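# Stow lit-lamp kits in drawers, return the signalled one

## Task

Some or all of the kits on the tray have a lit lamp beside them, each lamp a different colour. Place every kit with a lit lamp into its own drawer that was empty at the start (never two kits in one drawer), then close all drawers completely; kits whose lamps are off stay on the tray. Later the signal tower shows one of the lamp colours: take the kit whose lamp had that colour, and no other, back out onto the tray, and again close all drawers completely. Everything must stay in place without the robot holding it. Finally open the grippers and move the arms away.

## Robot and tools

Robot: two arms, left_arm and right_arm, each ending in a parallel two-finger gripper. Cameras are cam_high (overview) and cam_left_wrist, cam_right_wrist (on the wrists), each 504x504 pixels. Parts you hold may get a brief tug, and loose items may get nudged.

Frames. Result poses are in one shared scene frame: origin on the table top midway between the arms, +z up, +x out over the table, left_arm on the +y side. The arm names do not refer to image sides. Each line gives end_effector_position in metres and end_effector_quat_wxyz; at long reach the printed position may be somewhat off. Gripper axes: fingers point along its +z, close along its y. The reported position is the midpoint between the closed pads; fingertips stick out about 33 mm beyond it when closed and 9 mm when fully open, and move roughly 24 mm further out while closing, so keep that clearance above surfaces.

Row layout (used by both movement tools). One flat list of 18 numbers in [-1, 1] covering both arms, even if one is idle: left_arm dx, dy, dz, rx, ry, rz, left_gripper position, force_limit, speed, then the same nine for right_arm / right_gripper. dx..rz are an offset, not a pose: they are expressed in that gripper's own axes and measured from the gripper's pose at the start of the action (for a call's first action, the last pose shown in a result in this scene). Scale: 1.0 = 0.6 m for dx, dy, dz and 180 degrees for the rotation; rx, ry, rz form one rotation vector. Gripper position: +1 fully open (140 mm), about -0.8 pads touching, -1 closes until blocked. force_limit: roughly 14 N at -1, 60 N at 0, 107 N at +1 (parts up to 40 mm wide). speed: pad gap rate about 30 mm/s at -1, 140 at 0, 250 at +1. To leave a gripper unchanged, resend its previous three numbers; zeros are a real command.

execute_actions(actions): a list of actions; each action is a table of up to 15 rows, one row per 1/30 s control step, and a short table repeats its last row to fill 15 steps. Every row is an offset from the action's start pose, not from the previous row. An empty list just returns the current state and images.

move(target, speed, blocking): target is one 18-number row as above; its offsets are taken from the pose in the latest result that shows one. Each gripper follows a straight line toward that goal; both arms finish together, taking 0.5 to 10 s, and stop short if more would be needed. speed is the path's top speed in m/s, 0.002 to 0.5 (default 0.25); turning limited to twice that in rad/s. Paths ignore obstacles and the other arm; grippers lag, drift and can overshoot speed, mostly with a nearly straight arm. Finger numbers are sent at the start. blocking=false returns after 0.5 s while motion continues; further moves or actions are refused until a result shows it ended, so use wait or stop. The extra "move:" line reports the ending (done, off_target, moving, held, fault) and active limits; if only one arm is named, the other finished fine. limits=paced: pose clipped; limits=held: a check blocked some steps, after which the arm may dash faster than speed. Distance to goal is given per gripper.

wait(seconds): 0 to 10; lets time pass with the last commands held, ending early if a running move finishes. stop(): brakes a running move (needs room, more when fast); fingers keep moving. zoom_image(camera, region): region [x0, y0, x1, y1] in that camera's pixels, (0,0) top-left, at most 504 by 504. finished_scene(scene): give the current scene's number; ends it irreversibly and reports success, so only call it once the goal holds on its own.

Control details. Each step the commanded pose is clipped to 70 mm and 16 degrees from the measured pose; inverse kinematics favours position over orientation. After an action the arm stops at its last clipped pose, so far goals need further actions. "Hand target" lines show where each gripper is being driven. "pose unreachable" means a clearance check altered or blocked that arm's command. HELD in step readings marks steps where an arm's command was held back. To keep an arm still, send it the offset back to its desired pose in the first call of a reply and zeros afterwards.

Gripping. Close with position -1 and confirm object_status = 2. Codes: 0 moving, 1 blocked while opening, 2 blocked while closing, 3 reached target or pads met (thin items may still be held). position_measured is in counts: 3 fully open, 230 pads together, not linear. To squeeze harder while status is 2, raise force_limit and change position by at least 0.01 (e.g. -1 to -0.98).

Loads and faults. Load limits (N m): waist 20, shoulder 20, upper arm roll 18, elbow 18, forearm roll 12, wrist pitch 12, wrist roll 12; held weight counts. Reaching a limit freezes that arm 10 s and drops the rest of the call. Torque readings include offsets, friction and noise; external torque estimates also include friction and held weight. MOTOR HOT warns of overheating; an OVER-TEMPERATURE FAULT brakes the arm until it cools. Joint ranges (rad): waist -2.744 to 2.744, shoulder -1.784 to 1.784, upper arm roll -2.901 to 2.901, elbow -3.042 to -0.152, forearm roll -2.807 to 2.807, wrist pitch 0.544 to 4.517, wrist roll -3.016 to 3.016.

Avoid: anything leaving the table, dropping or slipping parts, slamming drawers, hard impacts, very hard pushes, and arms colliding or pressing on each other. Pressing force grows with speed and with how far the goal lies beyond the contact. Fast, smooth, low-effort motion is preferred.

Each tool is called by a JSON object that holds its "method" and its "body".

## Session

{"method": "execute_actions", "body": {"actions": []}}

Scene clock: 0.00 s.
left_arm: end_effector_position=(+0.0002, +0.0096, +0.2599) position_measured=3 object_status=3 end_effector_quat_wxyz=(+0.176, +0.235, +0.901, +0.319) | right_arm: end_effector_position=(+0.2487, -0.6056, +0.3349) position_measured=3 object_status=3 end_effector_quat_wxyz=(+0.223, +0.969, -0.072, -0.082)
Joint positions: left_arm=[-1.568 -0.026 -0.058 -2.079  0.379  1.404  0.258] | right_arm=[-0.369 -0.722  0.034 -2.493 -0.445  1.645 -1.557]
Joint velocities: left_arm=[-0.001 -0.001  0.    -0.    -0.     0.001 -0.001] | right_arm=[ 0.001  0.001 -0.001 -0.    -0.001 -0.001 -0.001]
Joint torques (N m, as the joint torque sensors report them, + toward a larger angle): no reading
External joint torques (N m, as the arm's controller estimates them; a push from outside toward a larger angle lowers the number): no reading
Hand target (left_arm): +0.000, +0.010, +0.260; +0.176, +0.235, +0.901, +0.319
Hand target (right_arm): +0.249, -0.606, +0.335; +0.223, +0.969, -0.072, -0.082

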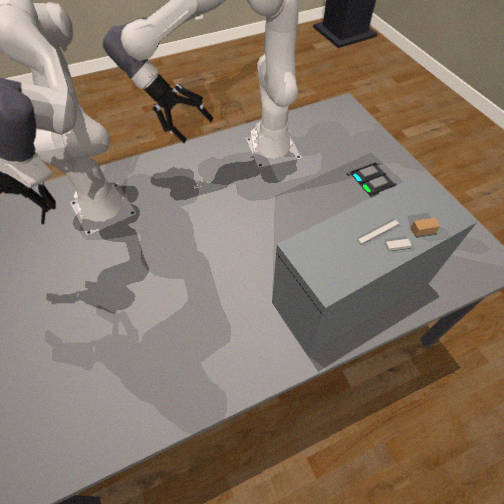

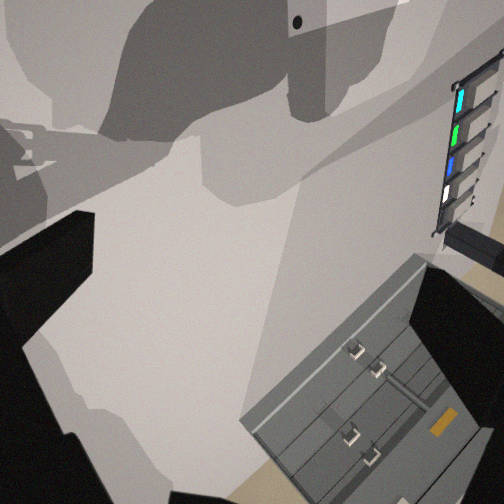

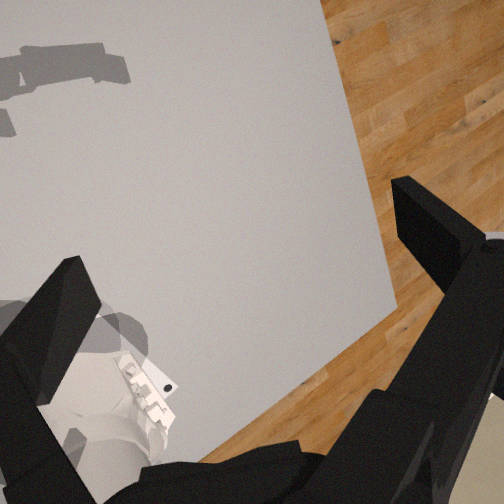

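{"method": "move", "body": {"target": [-0.38,0.553,0.49,0.079,0.273,-0.626,-0.6,0.8,0,0,0,0,0,0,0,1,0,0]}}

Scene clock: 8.13 s.
left_arm: end_effector_position=(+0.4276, +0.2676, +0.2897) position_measured=205 object_status=3 end_effector_quat_wxyz=(-0.003, +0.703, -0.711, -0.019) | right_arm: end_effector_position=(+0.2487, -0.6056, +0.3349) position_measured=3 object_status=3 end_effector_quat_wxyz=(+0.223, +0.969, -0.072, -0.082)
Joint positions: left_arm=[-0.794 -0.231  0.652 -2.083  0.171  1.863 -0.333] | right_arm=[-0.369 -0.722  0.034 -2.493 -0.445  1.645 -1.557]
Joint velocities: left_arm=[ 0.001  0.001 -0.    -0.001 -0.006  0.008 -0.017] | right_arm=[ 0.    -0.001  0.001 -0.    -0.001  0.    -0.001]
Joint torques (N m, as the joint torque sensors report them, + toward a larger angle): left_arm=[  1.11 -16.05  -4.81  24.74  -0.33   2.77  -0.11] | right_arm=[-0.5  -6.45  0.42 24.39 -0.29  1.91  0.14]
External joint torques (N m, as the arm's controller estimates them; a push from outside toward a larger angle lowers the number): left_arm=[ 1.16  1.15 -0.26  0.67 -1.13  0.35 -0.11] | right_arm=[-0.54  0.68  0.91  0.32 -0.11 -0.02  0.12]
Hand target (left_arm): +0.430, +0.267, +0.290; -0.003, +0.708, -0.706, -0.016
Hand target (right_arm): +0.249, -0.606, +0.335; +0.223, +0.969, -0.072, -0.082
Off the commanded pose (left_arm): 0.013 m, 2 deg.
Off the commanded pose (right_arm): 0.000 m, 0 deg.
move: off_target (left_arm)

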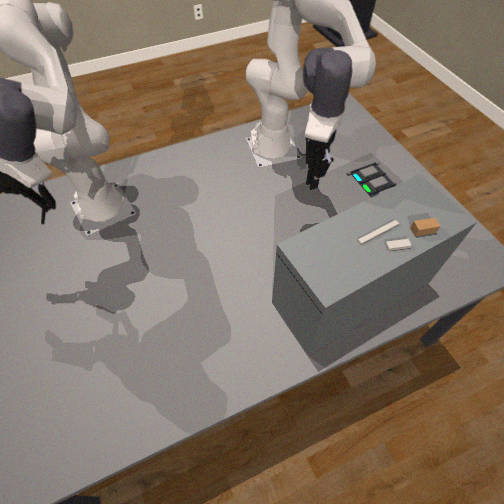

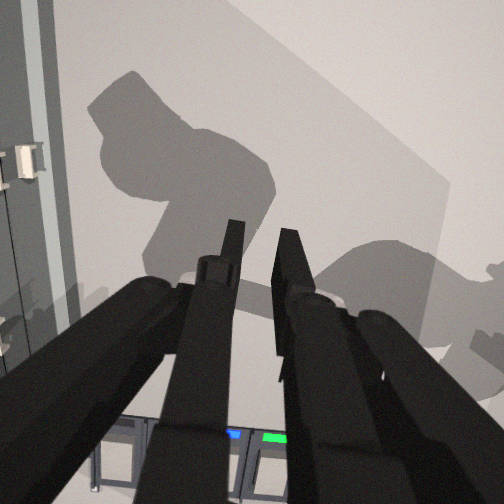

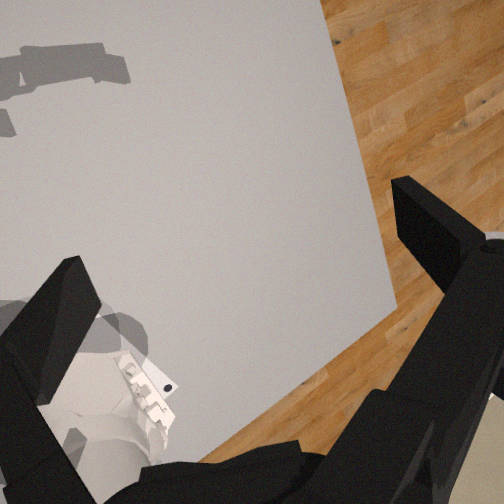

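{"method": "move", "body": {"target": [0,-0.1,0.12,0.355,0,0,-0.6,0.8,0,0,0,0,0,0,0,1,0,0], "speed": 0.2}}

Scene clock: 14.80 s.
left_arm: end_effector_position=(+0.4908, +0.2632, +0.2191) position_measured=205 object_status=3 end_effector_quat_wxyz=(-0.375, +0.590, -0.613, +0.368) | right_arm: end_effector_position=(+0.2487, -0.6056, +0.3349) position_measured=3 object_status=3 end_effector_quat_wxyz=(+0.223, +0.969, -0.072, -0.082)
Joint positions: left_arm=[-0.368 -0.323  0.291 -2.713  2.566  2.704 -2.596] | right_arm=[-0.369 -0.722  0.034 -2.493 -0.445  1.645 -1.557]
Joint velocities: left_arm=[-0.011 -0.     0.01  -0.001  0.007 -0.007 -0.033] | right_arm=[ 0.     0.     0.    -0.     0.    -0.    -0.001]
Joint torques (N m, as the joint torque sensors report them, + toward a larger angle): left_arm=[ -0.91 -18.71  -1.54  19.12   0.01  -1.31  -0.02] | right_arm=[-0.48 -6.51  0.36 24.44 -0.28  1.91  0.14]
External joint torques (N m, as the arm's controller estimates them; a push from outside toward a larger angle lowers the number): left_arm=[-0.9  -2.25  0.14 -1.2   1.03 -0.52  0.02] | right_arm=[-0.49  0.58  0.92  0.42 -0.09 -0.01  0.12]
Hand target (left_arm): +0.491, +0.263, +0.219; -0.373, +0.593, -0.610, +0.371
Hand target (right_arm): +0.249, -0.606, +0.335; +0.223, +0.969, -0.072, -0.082
Off the commanded pose (left_arm): 0.008 m, 1 deg.
Off the commanded pose (right_arm): 0.000 m, 0 deg.
move: off_target (left_arm); limits=paced

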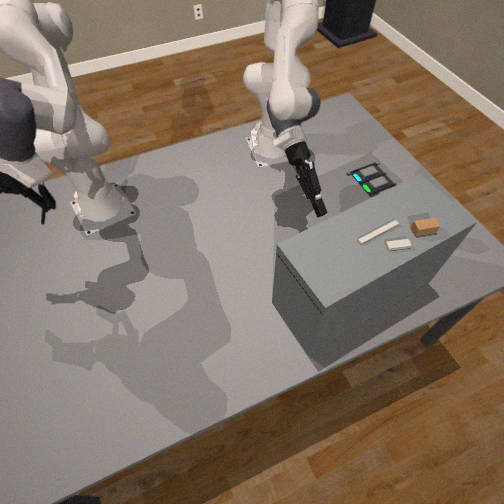

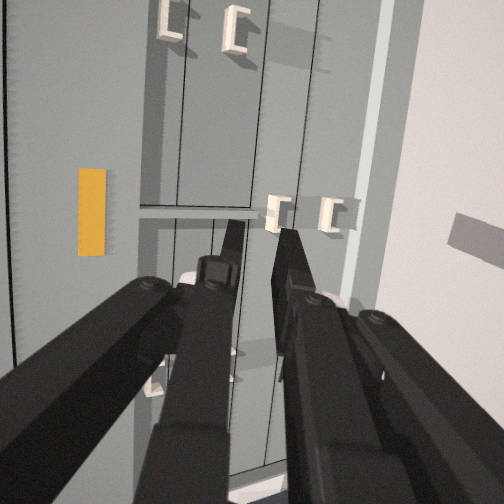

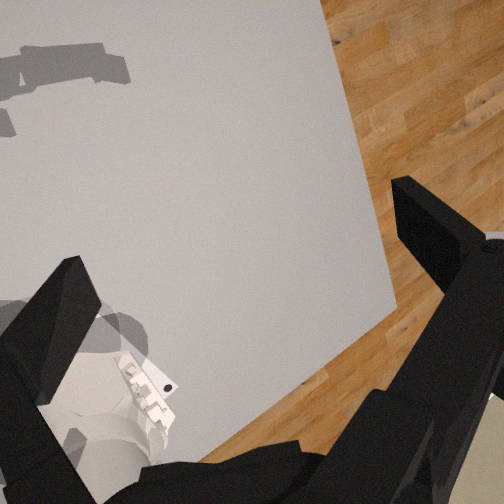

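{"method": "move", "body": {"target": [-0.21,0,0.05,0,0,0,-0.6,0.8,0,0,0,0,0,0,0,1,0,0], "speed": 0.15}}

Scene clock: 20.20 s.
left_arm: end_effector_position=(+0.5205, +0.3981, +0.2111) position_measured=205 object_status=3 end_effector_quat_wxyz=(-0.377, +0.600, -0.603, +0.366) | right_arm: end_effector_position=(+0.2487, -0.6056, +0.3349) position_measured=3 object_status=3 end_effector_quat_wxyz=(+0.223, +0.969, -0.072, -0.082)
Joint positions: left_arm=[-0.911 -0.591  1.256 -2.648  2.819  2.716 -2.268] | right_arm=[-0.369 -0.722  0.034 -2.493 -0.445  1.645 -1.557]
Joint velocities: left_arm=[-0.012 -0.029  0.023 -0.005  0.002 -0.01   0.064] | right_arm=[ 0.001 -0.    -0.001  0.002  0.001 -0.     0.   ]
Joint torques (N m, as the joint torque sensors report them, + toward a larger angle): left_arm=[ -1.73  -0.51 -11.76  14.22  -0.25  -0.82   0.33] | right_arm=[-0.7  -6.49  0.67 24.24 -0.25  1.94  0.11]
External joint torques (N m, as the arm's controller estimates them; a push from outside toward a larger angle lowers the number): left_arm=[-1.73 -2.12  0.62 -2.31  0.94 -0.5   0.38] | right_arm=[-0.71  0.71  1.21  0.11 -0.06  0.01  0.09]
Hand target (left_arm): +0.520, +0.397, +0.211; -0.382, +0.592, -0.610, +0.363
Hand target (right_arm): +0.249, -0.606, +0.335; +0.223, +0.969, -0.072, -0.082
Off the commanded pose (left_arm): 0.010 m, 2 deg.
Off the commanded pose (right_arm): 0.000 m, 0 deg.
joint sent to its limit (left arm) — the command would take joint 5 (forearm roll) past its upper limit, so that joint was sent only as far as its limit.
move: off_target (left_arm)

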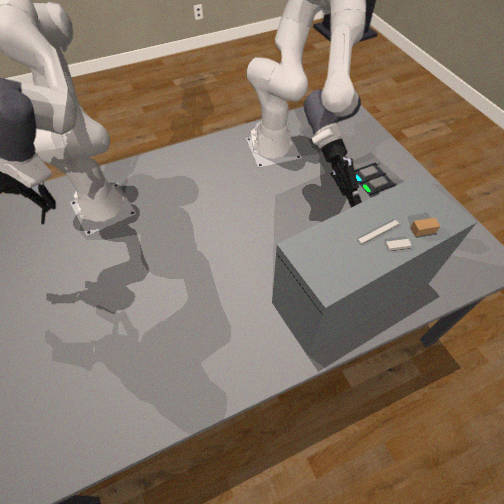

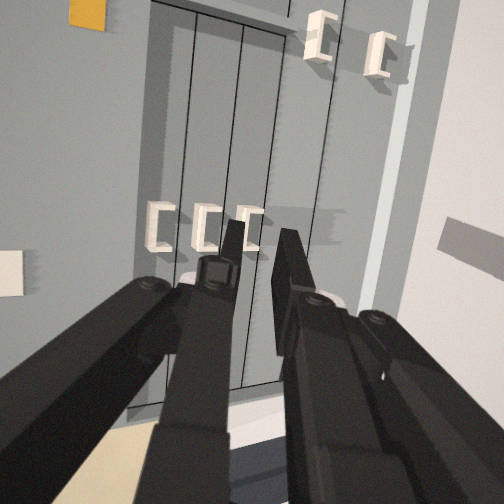

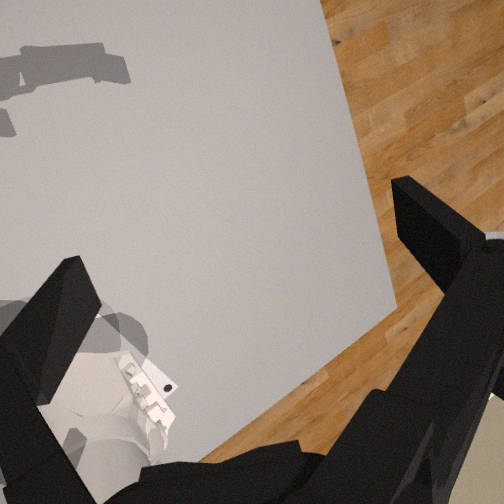

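{"method": "move", "body": {"target": [0,-0.1,-0.08,0,-0.18,0,-0.6,0.8,0,0,0,0,0,0,0,1,0,0], "speed": 0.15}}

{"method": "move", "body": {"target": [0,0,0,-0.15,0.0,0,-0.6,0.8,0,0,0,0,0,0,0,1,0,0], "speed": 0.15}}

Scene clock: 25.00 s.
left_arm: end_effector_position=(+0.5046, +0.3897, +0.2862) position_measured=205 object_status=3 end_effector_quat_wxyz=(-0.526, +0.678, -0.476, +0.191) | right_arm: end_effector_position=(+0.2487, -0.6056, +0.3349) position_measured=3 object_status=3 end_effector_quat_wxyz=(+0.223, +0.969, -0.072, -0.082)
Joint positions: left_arm=[-0.631 -0.398  0.466 -2.681  1.813  2.166 -1.953] | right_arm=[-0.369 -0.722  0.034 -2.493 -0.445  1.645 -1.557]
Joint velocities: left_arm=[-0.    -0.001 -0.001 -0.001 -0.002 -0.013  0.018] | right_arm=[ 0.003  0.002 -0.001  0.001  0.    -0.001 -0.   ]
Joint torques (N m, as the joint torque sensors report them, + toward a larger angle): left_arm=[  0.79 -12.48  -6.23  23.47  -0.68  -0.81   0.33] | right_arm=[-0.51 -6.44  0.48 24.23 -0.29  1.93  0.12]
External joint torques (N m, as the arm's controller estimates them; a push from outside toward a larger angle lowers the number): left_arm=[ 0.8   1.75 -1.76  1.21 -1.11 -0.39  0.38] | right_arm=[-0.52  0.61  1.05  0.17 -0.11  0.    0.1 ]
Hand target (left_arm): +0.505, +0.392, +0.287; -0.528, +0.678, -0.476, +0.187
Hand target (right_arm): +0.249, -0.606, +0.335; +0.223, +0.969, -0.072, -0.082
Off the commanded pose (left_arm): 0.007 m, 1 deg.
Off the commanded pose (right_arm): 0.000 m, 0 deg.
move: off_target (left_arm)

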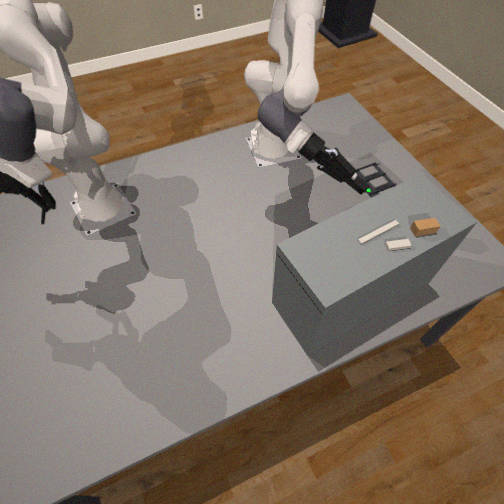

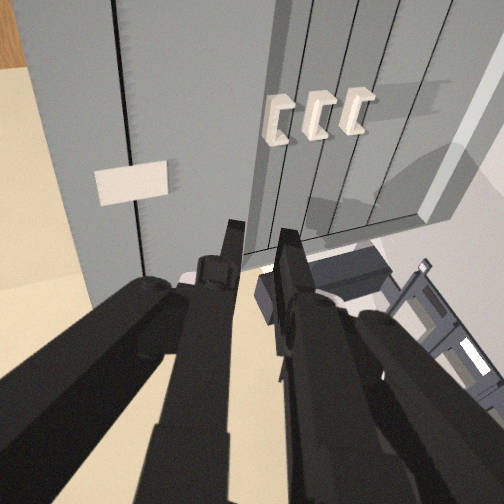

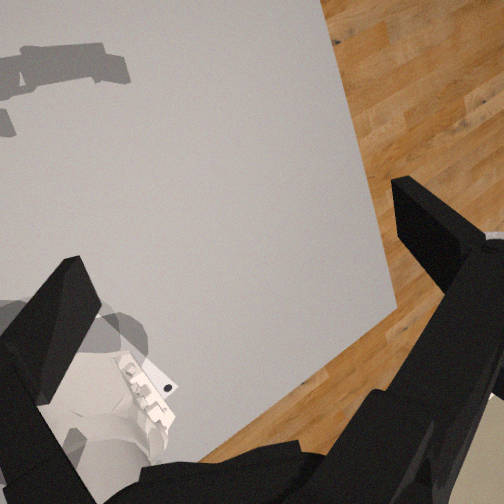

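Scene clock: 27.40 s.
left_arm: end_effector_position=(+0.5035, +0.3925, +0.2847) position_measured=205 object_status=3 end_effector_quat_wxyz=(-0.354, +0.785, -0.503, +0.073) | right_arm: end_effector_position=(+0.2487, -0.6056, +0.3349) position_measured=3 object_status=3 end_effector_quat_wxyz=(+0.223, +0.969, -0.072, -0.082)
Joint positions: left_arm=[-0.768 -0.375  0.641 -2.414  1.135  2.174 -1.35 ] | right_arm=[-0.369 -0.722  0.034 -2.493 -0.445  1.645 -1.557]
Joint velocities: left_arm=[-0.     0.001 -0.    -0.    -0.004 -0.002  0.032] | right_arm=[-0.001 -0.001  0.     0.001 -0.     0.    -0.   ]
Joint torques (N m, as the joint torque sensors report them, + toward a larger angle): left_arm=[ -1.07 -13.17  -6.69  24.85  -0.24   1.21   0.18] | right_arm=[-0.58 -6.21  0.53 24.22 -0.28  1.9   0.14]
External joint torques (N m, as the arm's controller estimates them; a push from outside toward a larger angle lowers the number): left_arm=[-1.    0.41 -0.04  1.11 -1.07 -0.42  0.22] | right_arm=[-0.57  0.93  1.07  0.12 -0.09 -0.02  0.12]
Hand target (left_arm): +0.503, +0.393, +0.284; -0.354, +0.783, -0.507, +0.069
Hand target (right_arm): +0.249, -0.606, +0.335; +0.223, +0.969, -0.072, -0.082
Off the commanded pose (left_arm): 0.003 m, 1 deg.
Off the commanded pose (right_arm): 0.000 m, 0 deg.
move: done

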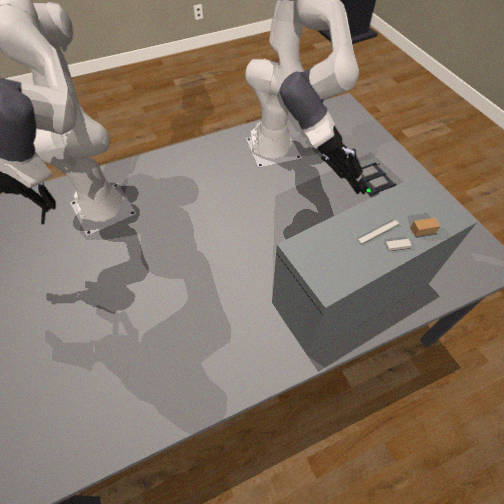

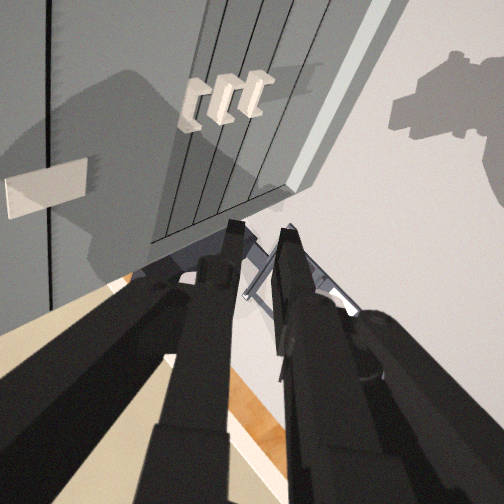

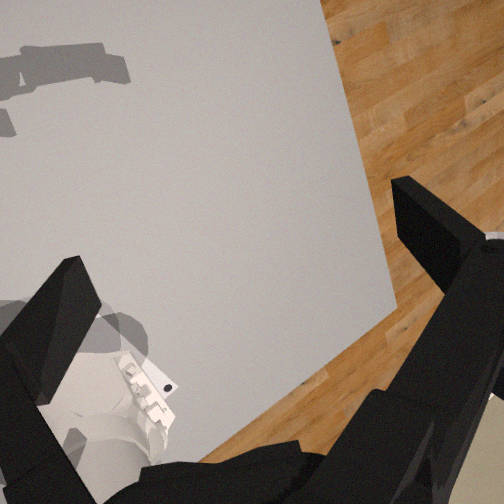

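{"method": "move", "body": {"target": [0.063,0.008,0.142,0.126,0.177,0.047,-0.6,0.8,0,0,0,0,0,0,0,1,0,0], "speed": 0.1}}

Scene clock: 37.53 s.
left_arm: end_effector_position=(+0.5584, +0.4044, +0.2100) position_measured=205 object_status=3 end_effector_quat_wxyz=(-0.355, +0.615, -0.609, +0.355) | right_arm: end_effector_position=(+0.2487, -0.6056, +0.3349) position_measured=3 object_status=3 end_effector_quat_wxyz=(+0.223, +0.969, -0.072, -0.082)
Joint positions: left_arm=[-1.135 -0.73   1.479 -2.523  2.588  2.717 -1.918] | right_arm=[-0.369 -0.722  0.034 -2.493 -0.445  1.645 -1.557]
Joint velocities: left_arm=[-0.005 -0.013  0.004  0.     0.021 -0.015  0.   ] | right_arm=[-0.001  0.001 -0.     0.     0.    -0.    -0.   ]
Joint torques (N m, as the joint torque sensors report them, + toward a larger angle): left_arm=[ -1.24   7.42 -16.38  15.64  -0.01   0.09  -0.11] | right_arm=[-0.71 -6.27  0.53 24.34 -0.3   1.94  0.14]
External joint torques (N m, as the arm's controller estimates them; a push from outside toward a larger angle lowers the number): left_arm=[-1.23 -1.61  0.88  0.88  1.13 -0.43 -0.07] | right_arm=[-0.73  0.77  1.07  0.29 -0.12  0.02  0.12]
Hand target (left_arm): +0.560, +0.405, +0.211; -0.358, +0.613, -0.608, +0.355
Hand target (right_arm): +0.249, -0.606, +0.335; +0.223, +0.969, -0.072, -0.082
Off the commanded pose (left_arm): 0.004 m, 0 deg.
Off the commanded pose (right_arm): 0.000 m, 0 deg.
move: off_target (left_arm)

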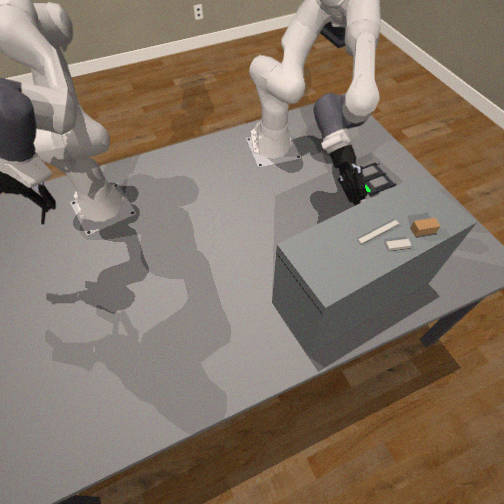

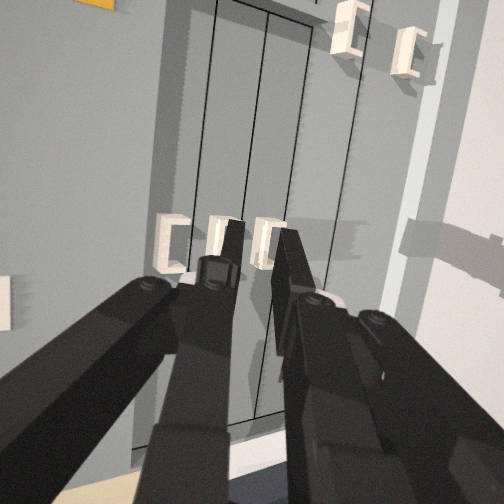

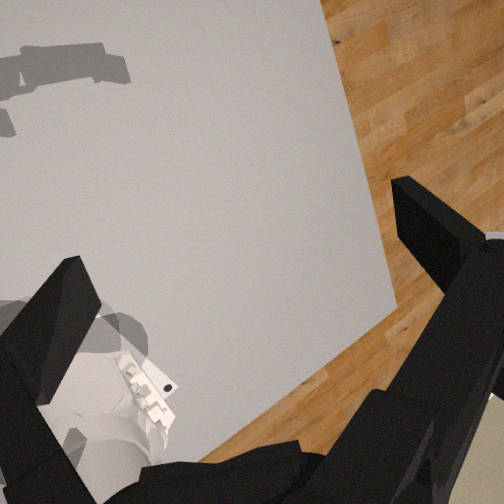

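{"method": "move", "body": {"target": [0.03,0,0.02,0,-0.072,-0.042,-0.6,0.8,0,0,0,0,0,0,0,1,0,0], "speed": 0.05}}

Scene clock: 42.40 s.
left_arm: end_effector_position=(+0.5697, +0.3838, +0.2074) position_measured=205 object_status=3 end_effector_quat_wxyz=(-0.397, +0.686, -0.526, +0.309) | right_arm: end_effector_position=(+0.2487, -0.6056, +0.3349) position_measured=3 object_status=3 end_effector_quat_wxyz=(+0.223, +0.969, -0.072, -0.082)
Joint positions: left_arm=[-1.295 -0.648  1.411 -2.569  2.334  2.361 -2.031] | right_arm=[-0.369 -0.722  0.034 -2.493 -0.445  1.645 -1.557]
Joint velocities: left_arm=[-0.002 -0.001 -0.001  0.    -0.004 -0.015 -0.008] | right_arm=[-0.     0.001 -0.001  0.001 -0.     0.001  0.001]
Joint torques (N m, as the joint torque sensors report them, + toward a larger angle): left_arm=[ -1.36   4.97 -17.82  15.76  -1.12  -0.09  -0.1 ] | right_arm=[-0.61 -6.74  0.59 24.32 -0.26  1.92  0.13]
External joint torques (N m, as the arm's controller estimates them; a push from outside toward a larger angle lowers the number): left_arm=[-1.34 -1.5  -2.07 -0.91 -1.12 -0.4  -0.06] | right_arm=[-0.64  0.31  1.11  0.25 -0.08 -0.01  0.11]
Hand target (left_arm): +0.569, +0.384, +0.207; -0.397, +0.688, -0.522, +0.310
Hand target (right_arm): +0.249, -0.606, +0.335; +0.223, +0.969, -0.072, -0.082
Off the commanded pose (left_arm): 0.004 m, 1 deg.
Off the commanded pose (right_arm): 0.000 m, 0 deg.
move: off_target (left_arm)

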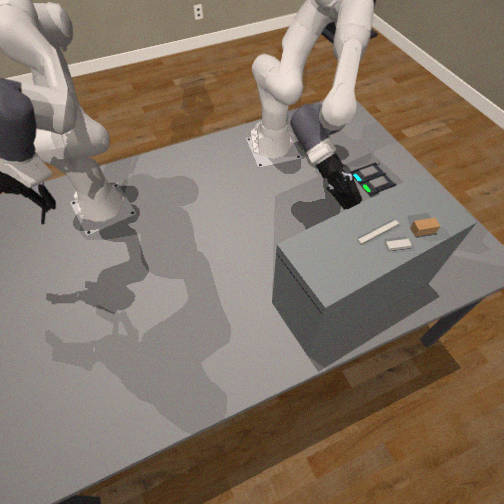

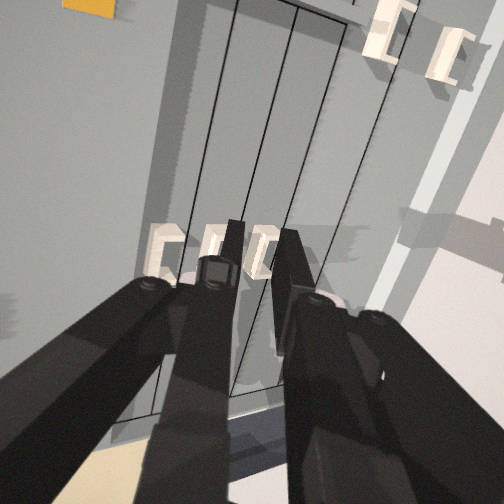

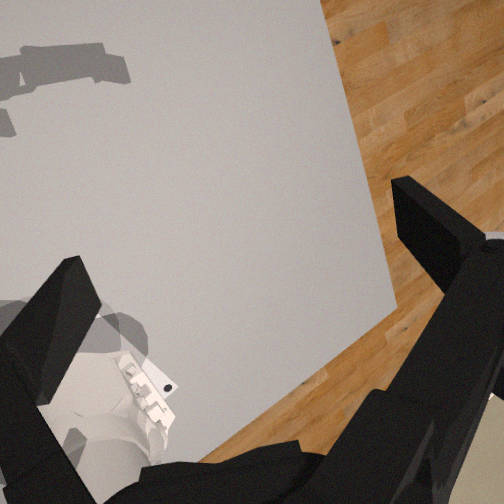

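{"method": "move", "body": {"target": [-0.012,0.002,0.03,0,0,0,-0.6,0.8,0,0,0,0,0,0,0,1,0,0], "speed": 0.025}}

Scene clock: 44.27 s.
left_arm: end_effector_position=(+0.5804, +0.3952, +0.1960) position_measured=205 object_status=3 end_effector_quat_wxyz=(-0.398, +0.687, -0.525, +0.307) | right_arm: end_effector_position=(+0.2487, -0.6056, +0.3349) position_measured=3 object_status=3 end_effector_quat_wxyz=(+0.223, +0.969, -0.072, -0.082)
Joint positions: left_arm=[-1.355 -0.659  1.497 -2.534  2.373  2.365 -2.034] | right_arm=[-0.369 -0.722  0.034 -2.493 -0.445  1.645 -1.557]
Joint velocities: left_arm=[-0.004 -0.006  0.011 -0.001  0.01   0.001  0.   ] | right_arm=[-0.001  0.     0.     0.001 -0.    -0.    -0.   ]
Joint torques (N m, as the joint torque sensors report them, + toward a larger angle): left_arm=[ -1.57   6.96 -15.97  18.04   1.14   0.56   0.  ] | right_arm=[-0.27 -6.43  0.78 24.42 -0.31  1.89  0.12]
External joint torques (N m, as the arm's controller estimates them; a push from outside toward a larger angle lowers the number): left_arm=[-1.7  -1.93  0.43  1.96  1.16  0.27  0.04] | right_arm=[-0.21  0.66  1.41  0.38 -0.11 -0.02  0.1 ]
Hand target (left_arm): +0.582, +0.395, +0.197; -0.398, +0.686, -0.525, +0.309
Hand target (right_arm): +0.249, -0.606, +0.335; +0.223, +0.969, -0.072, -0.082
Off the commanded pose (left_arm): 0.003 m, 0 deg.
Off the commanded pose (right_arm): 0.000 m, 0 deg.
move: done

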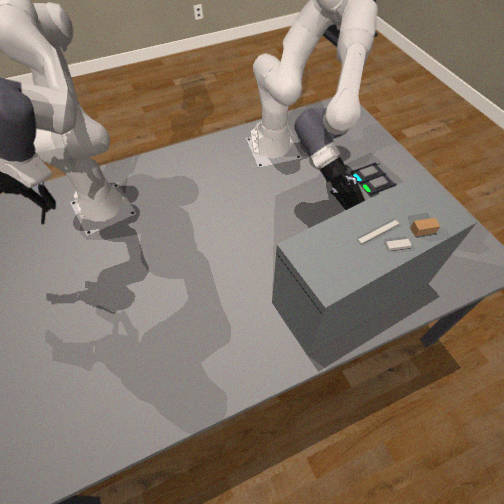

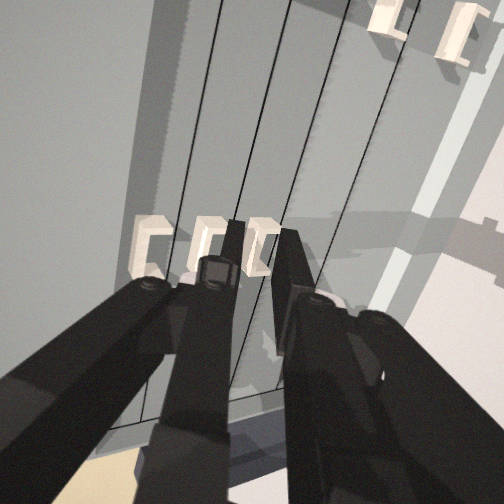

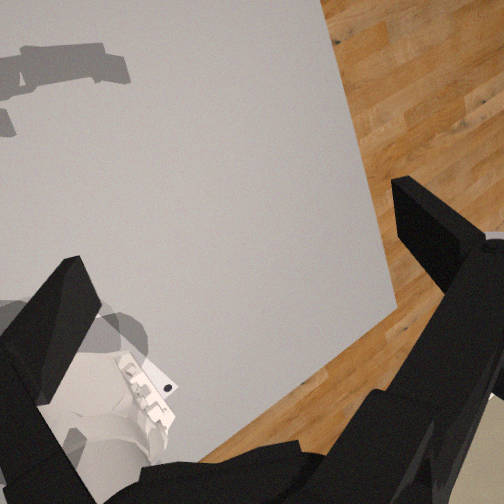

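{"method": "move", "body": {"target": [0,-0.003,0.03,0,0,0,-0.62,0.8,0,0,0,0,0,0,0,1,0,0], "speed": 0.015}}

Scene clock: 46.67 s.
left_arm: end_effector_position=(+0.5934, +0.3985, +0.1862) position_measured=208 object_status=3 end_effector_quat_wxyz=(-0.396, +0.688, -0.526, +0.305) | right_arm: end_effector_position=(+0.2487, -0.6056, +0.3349) position_measured=3 object_status=3 end_effector_quat_wxyz=(+0.223, +0.969, -0.072, -0.082)
Joint positions: left_arm=[-1.432 -0.668  1.576 -2.49   2.39   2.365 -2.034] | right_arm=[-0.369 -0.722  0.034 -2.493 -0.445  1.645 -1.557]
Joint velocities: left_arm=[-0.004 -0.     0.006  0.002  0.003  0.001  0.   ] | right_arm=[ 0.    -0.     0.     0.    -0.     0.    -0.002]
Joint torques (N m, as the joint torque sensors report them, + toward a larger angle): left_arm=[ -0.71   9.25 -17.05  18.54   1.43   0.32  -0.1 ] | right_arm=[-0.29 -6.39  0.63 24.24 -0.3   1.89  0.13]
External joint torques (N m, as the arm's controller estimates them; a push from outside toward a larger angle lowers the number): left_arm=[-0.8  -1.92  0.08  2.86  1.45  0.02 -0.06] | right_arm=[-0.32  0.78  1.13  0.15 -0.11 -0.04  0.11]
Hand target (left_arm): +0.596, +0.399, +0.189; -0.398, +0.687, -0.525, +0.307
Hand target (right_arm): +0.249, -0.606, +0.335; +0.223, +0.969, -0.072, -0.082
Off the commanded pose (left_arm): 0.004 m, 0 deg.
Off the commanded pose (right_arm): 0.000 m, 0 deg.
move: off_target (left_arm)

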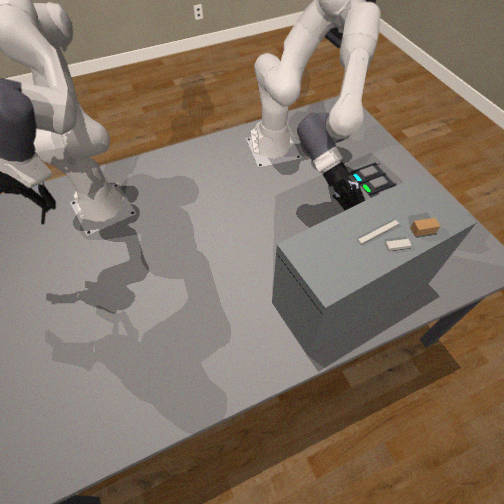

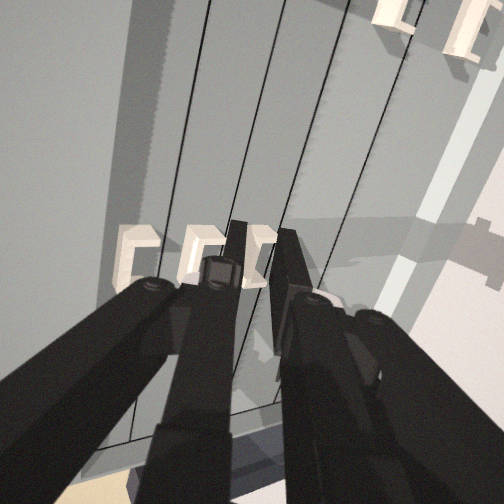

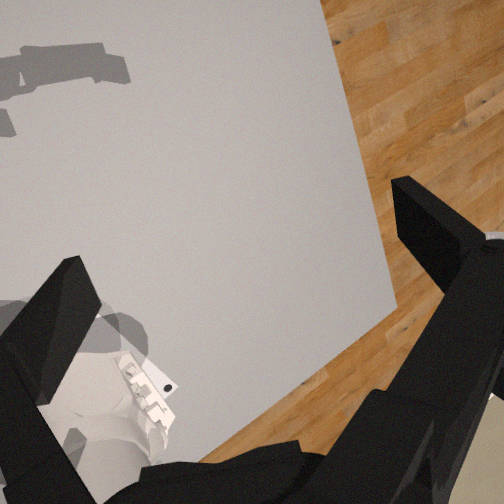

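{"method": "move", "body": {"target": [-0.006,-0.007,0,0,0,0,-0.6,0.8,0,0,0,0,0,0,0,1,0,0], "speed": 0.01}}

{"method": "move", "body": {"target": [0,0,0.015,0,0,0,-0.6,0.8,0,0,0,0,0,0,0,1,0,0], "speed": 0.01}}

Scene clock: 48.80 s.
left_arm: end_effector_position=(+0.5923, +0.3992, +0.1864) position_measured=205 object_status=3 end_effector_quat_wxyz=(-0.393, +0.688, -0.528, +0.306) | right_arm: end_effector_position=(+0.2487, -0.6056, +0.3349) position_measured=3 object_status=3 end_effector_quat_wxyz=(+0.223, +0.969, -0.072, -0.082)
Joint positions: left_arm=[-1.421 -0.667  1.572 -2.49   2.389  2.379 -2.03 ] | right_arm=[-0.369 -0.722  0.034 -2.493 -0.445  1.645 -1.557]
Joint velocities: left_arm=[ 0.002  0.004 -0.001  0.002 -0.001  0.007  0.002] | right_arm=[-0.001  0.001  0.    -0.    -0.001 -0.    -0.001]
Joint torques (N m, as the joint torque sensors report them, + toward a larger angle): left_arm=[  2.89  10.5  -19.87  18.25  -0.9    0.27   0.13] | right_arm=[-0.43 -6.37  0.66 24.57 -0.3   1.95  0.12]
External joint torques (N m, as the arm's controller estimates them; a push from outside toward a larger angle lowers the number): left_arm=[ 2.94 -0.51 -2.71  2.53 -0.85 -0.07  0.17] | right_arm=[-0.4   0.67  1.25  0.54 -0.11  0.03  0.1 ]
Hand target (left_arm): +0.594, +0.403, +0.190; -0.396, +0.688, -0.526, +0.305
Hand target (right_arm): +0.249, -0.606, +0.335; +0.223, +0.969, -0.072, -0.082
Off the commanded pose (left_arm): 0.005 m, 0 deg.
Off the commanded pose (right_arm): 0.000 m, 0 deg.
move: off_target (left_arm)

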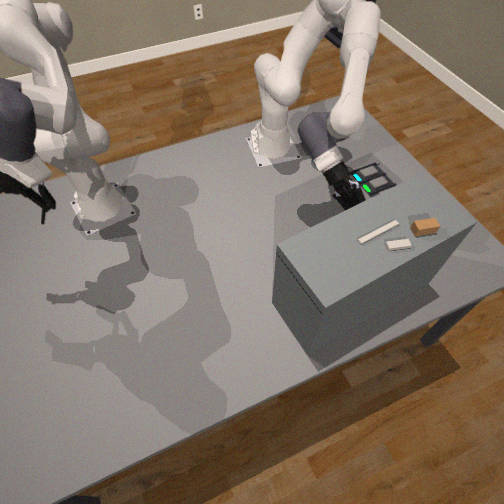

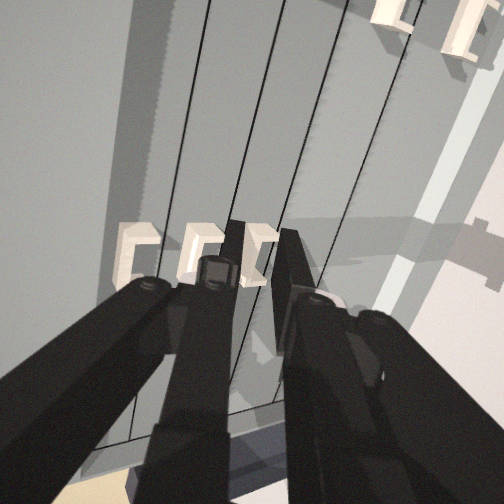

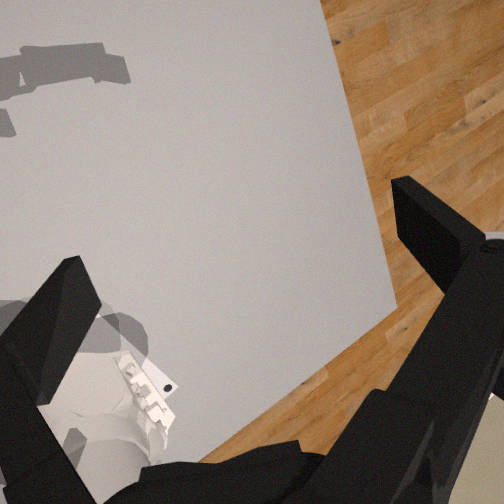

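Scene clock: 49.93 s.
left_arm: end_effector_position=(+0.5975, +0.3996, +0.1835) position_measured=205 object_status=3 end_effector_quat_wxyz=(-0.394, +0.687, -0.529, +0.305) | right_arm: end_effector_position=(+0.2487, -0.6056, +0.3349) position_measured=3 object_status=3 end_effector_quat_wxyz=(+0.223, +0.969, -0.072, -0.082)
Joint positions: left_arm=[-1.451 -0.67   1.599 -2.475  2.398  2.376 -2.03 ] | right_arm=[-0.369 -0.722  0.034 -2.493 -0.445  1.645 -1.557]
Joint velocities: left_arm=[-0.001 -0.003 -0.     0.001  0.    -0.002 -0.   ] | right_arm=[-0.     0.002 -0.    -0.001  0.    -0.001  0.   ]
Joint torques (N m, as the joint torque sensors report them, + toward a larger angle): left_arm=[ -5.35   7.81 -10.94  19.28   0.84   0.7    0.05] | right_arm=[-0.57 -6.4   0.36 24.33 -0.28  1.9   0.12]
External joint torques (N m, as the arm's controller estimates them; a push from outside toward a larger angle lowers the number): left_arm=[-5.31 -4.01  6.42  3.76  0.89  0.36  0.09] | right_arm=[-0.49  0.58  1.    0.35 -0.09 -0.01  0.1 ]
Hand target (left_arm): +0.600, +0.401, +0.182; -0.393, +0.688, -0.528, +0.306
Hand target (right_arm): +0.249, -0.606, +0.335; +0.223, +0.969, -0.072, -0.082
Off the commanded pose (left_arm): 0.003 m, 0 deg.
Off the commanded pose (right_arm): 0.000 m, 0 deg.
move: done

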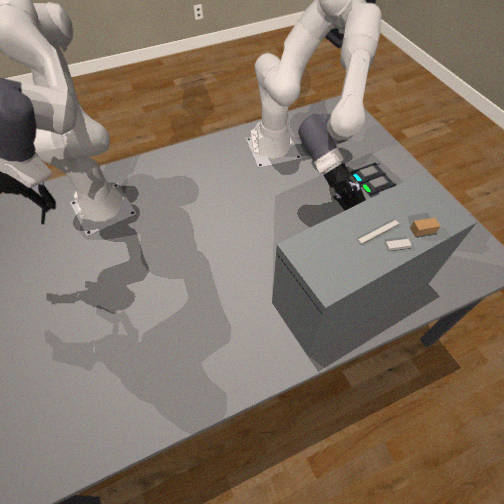

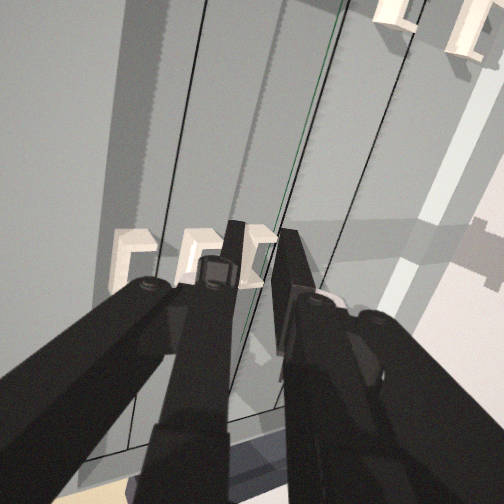

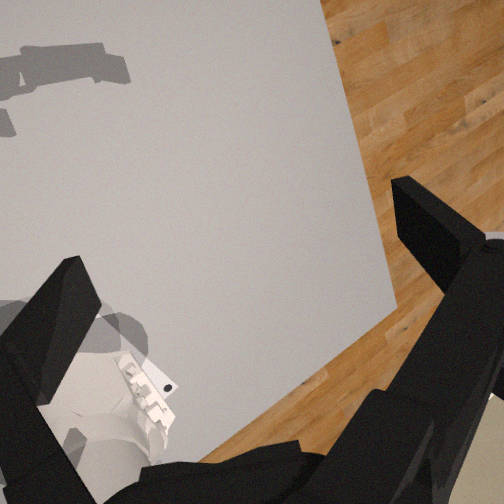

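{"method": "move", "body": {"target": [0,0,0,0,0,0,-1,0.8,-0.8,0,0,0,0,0,0,1,0,0]}}

{"method": "move", "body": {"target": [-0.013,0.024,-0.042,0,0,0,-1,0.8,-0.8,0,0,0,0,0,0,1,0,0], "speed": 0.03}}

Scene clock: 53.60 s.
left_arm: end_effector_position=(+0.5973, +0.3996, +0.1851) position_measured=219 object_status=2 end_effector_quat_wxyz=(-0.398, +0.683, -0.533, +0.302) | right_arm: end_effector_position=(+0.2487, -0.6056, +0.3349) position_measured=3 object_status=3 end_effector_quat_wxyz=(+0.223, +0.969, -0.072, -0.082)
Joint positions: left_arm=[-1.447 -0.675  1.593 -2.478  2.398  2.368 -2.013] | right_arm=[-0.369 -0.722  0.034 -2.493 -0.445  1.645 -1.557]
Joint velocities: left_arm=[ 0.002 -0.018 -0.    -0.002  0.    -0.01   0.017] | right_arm=[-0.    -0.    -0.001  0.002  0.001  0.     0.001]
Joint torques (N m, as the joint torque sensors report them, + toward a larger angle): left_arm=[ -1.2    7.68 -15.92  15.99  -0.07   0.67  -0.61] | right_arm=[-0.26 -6.36  0.38 24.27 -0.28  1.93  0.13]
External joint torques (N m, as the arm's controller estimates them; a push from outside toward a larger angle lowers the number): left_arm=[-1.21 -4.14  1.46  0.42 -0.04  0.35 -0.56] | right_arm=[-0.26  0.86  0.92  0.09 -0.1   0.    0.11]
Hand target (left_arm): +0.597, +0.400, +0.184; -0.394, +0.687, -0.529, +0.305
Hand target (right_arm): +0.249, -0.606, +0.335; +0.223, +0.969, -0.072, -0.082
Off the commanded pose (left_arm): 0.002 m, 1 deg.
Off the commanded pose (right_arm): 0.000 m, 0 deg.
move: done

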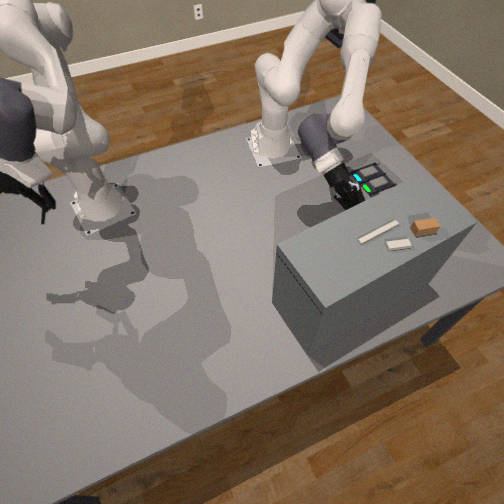

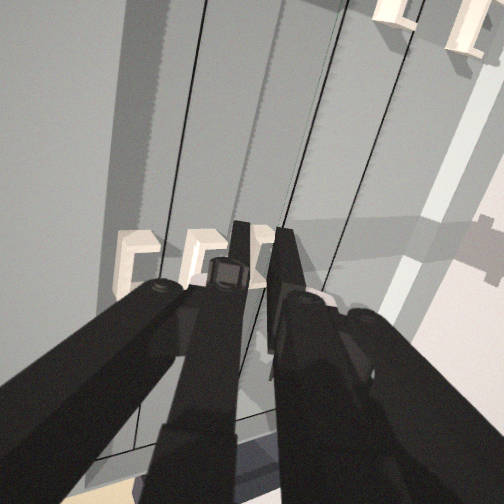

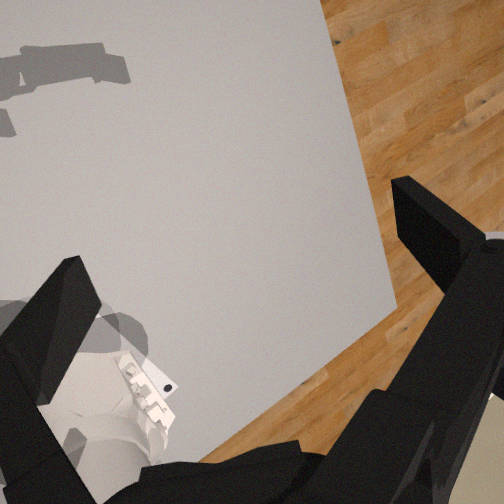

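Scene clock: 54.90 s.
left_arm: end_effector_position=(+0.5701, +0.3962, +0.1890) position_measured=235 object_status=3 end_effector_quat_wxyz=(-0.399, +0.678, -0.537, +0.304) | right_arm: end_effector_position=(+0.2487, -0.6056, +0.3349) position_measured=3 object_status=3 end_effector_quat_wxyz=(+0.223, +0.969, -0.072, -0.082)
Joint positions: left_arm=[-1.325 -0.679  1.49  -2.567  2.406  2.359 -2.015] | right_arm=[-0.369 -0.722  0.034 -2.493 -0.445  1.645 -1.557]
Joint velocities: left_arm=[ 0.006  0.    -0.004 -0.007 -0.    -0.    -0.002] | right_arm=[ 0.001 -0.001  0.001 -0.001 -0.001 -0.    -0.002]
Joint torques (N m, as the joint torque sensors report them, + toward a larger angle): left_arm=[  3.86   7.47 -15.69  11.17   0.    -0.31  -0.28] | right_arm=[-0.51 -6.36  0.29 24.55 -0.29  1.91  0.11]
External joint torques (N m, as the arm's controller estimates them; a push from outside toward a larger angle lowers the number): left_arm=[ 3.94 -1.2   0.85 -4.24  0.   -0.61 -0.23] | right_arm=[-0.52  0.77  0.81  0.53 -0.1   0.    0.09]
Hand target (left_arm): +0.567, +0.400, +0.185; -0.398, +0.683, -0.533, +0.302
Hand target (right_arm): +0.249, -0.606, +0.335; +0.223, +0.969, -0.072, -0.082
Off the commanded pose (left_arm): 0.006 m, 1 deg.
Off the commanded pose (right_arm): 0.000 m, 0 deg.
move: off_target (left_arm)

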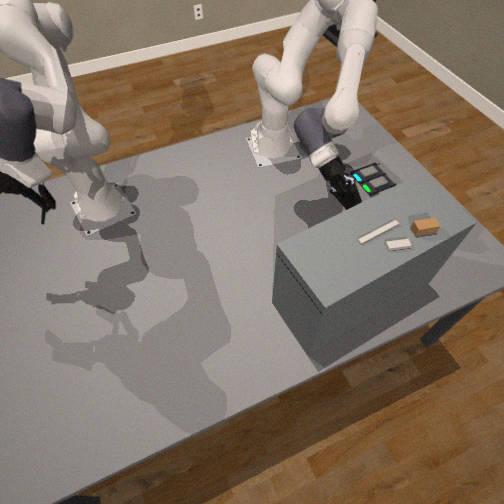

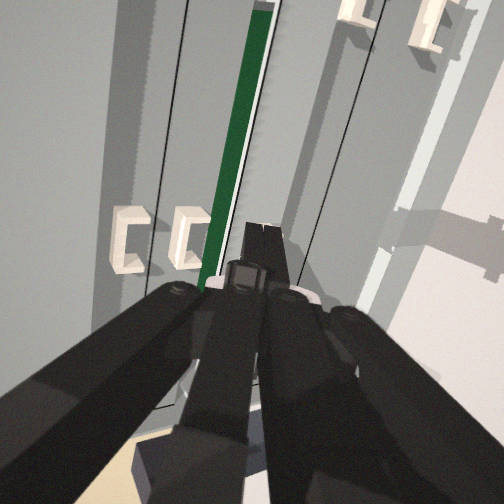

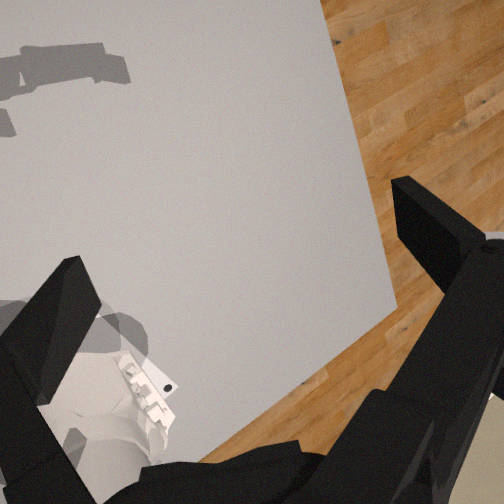

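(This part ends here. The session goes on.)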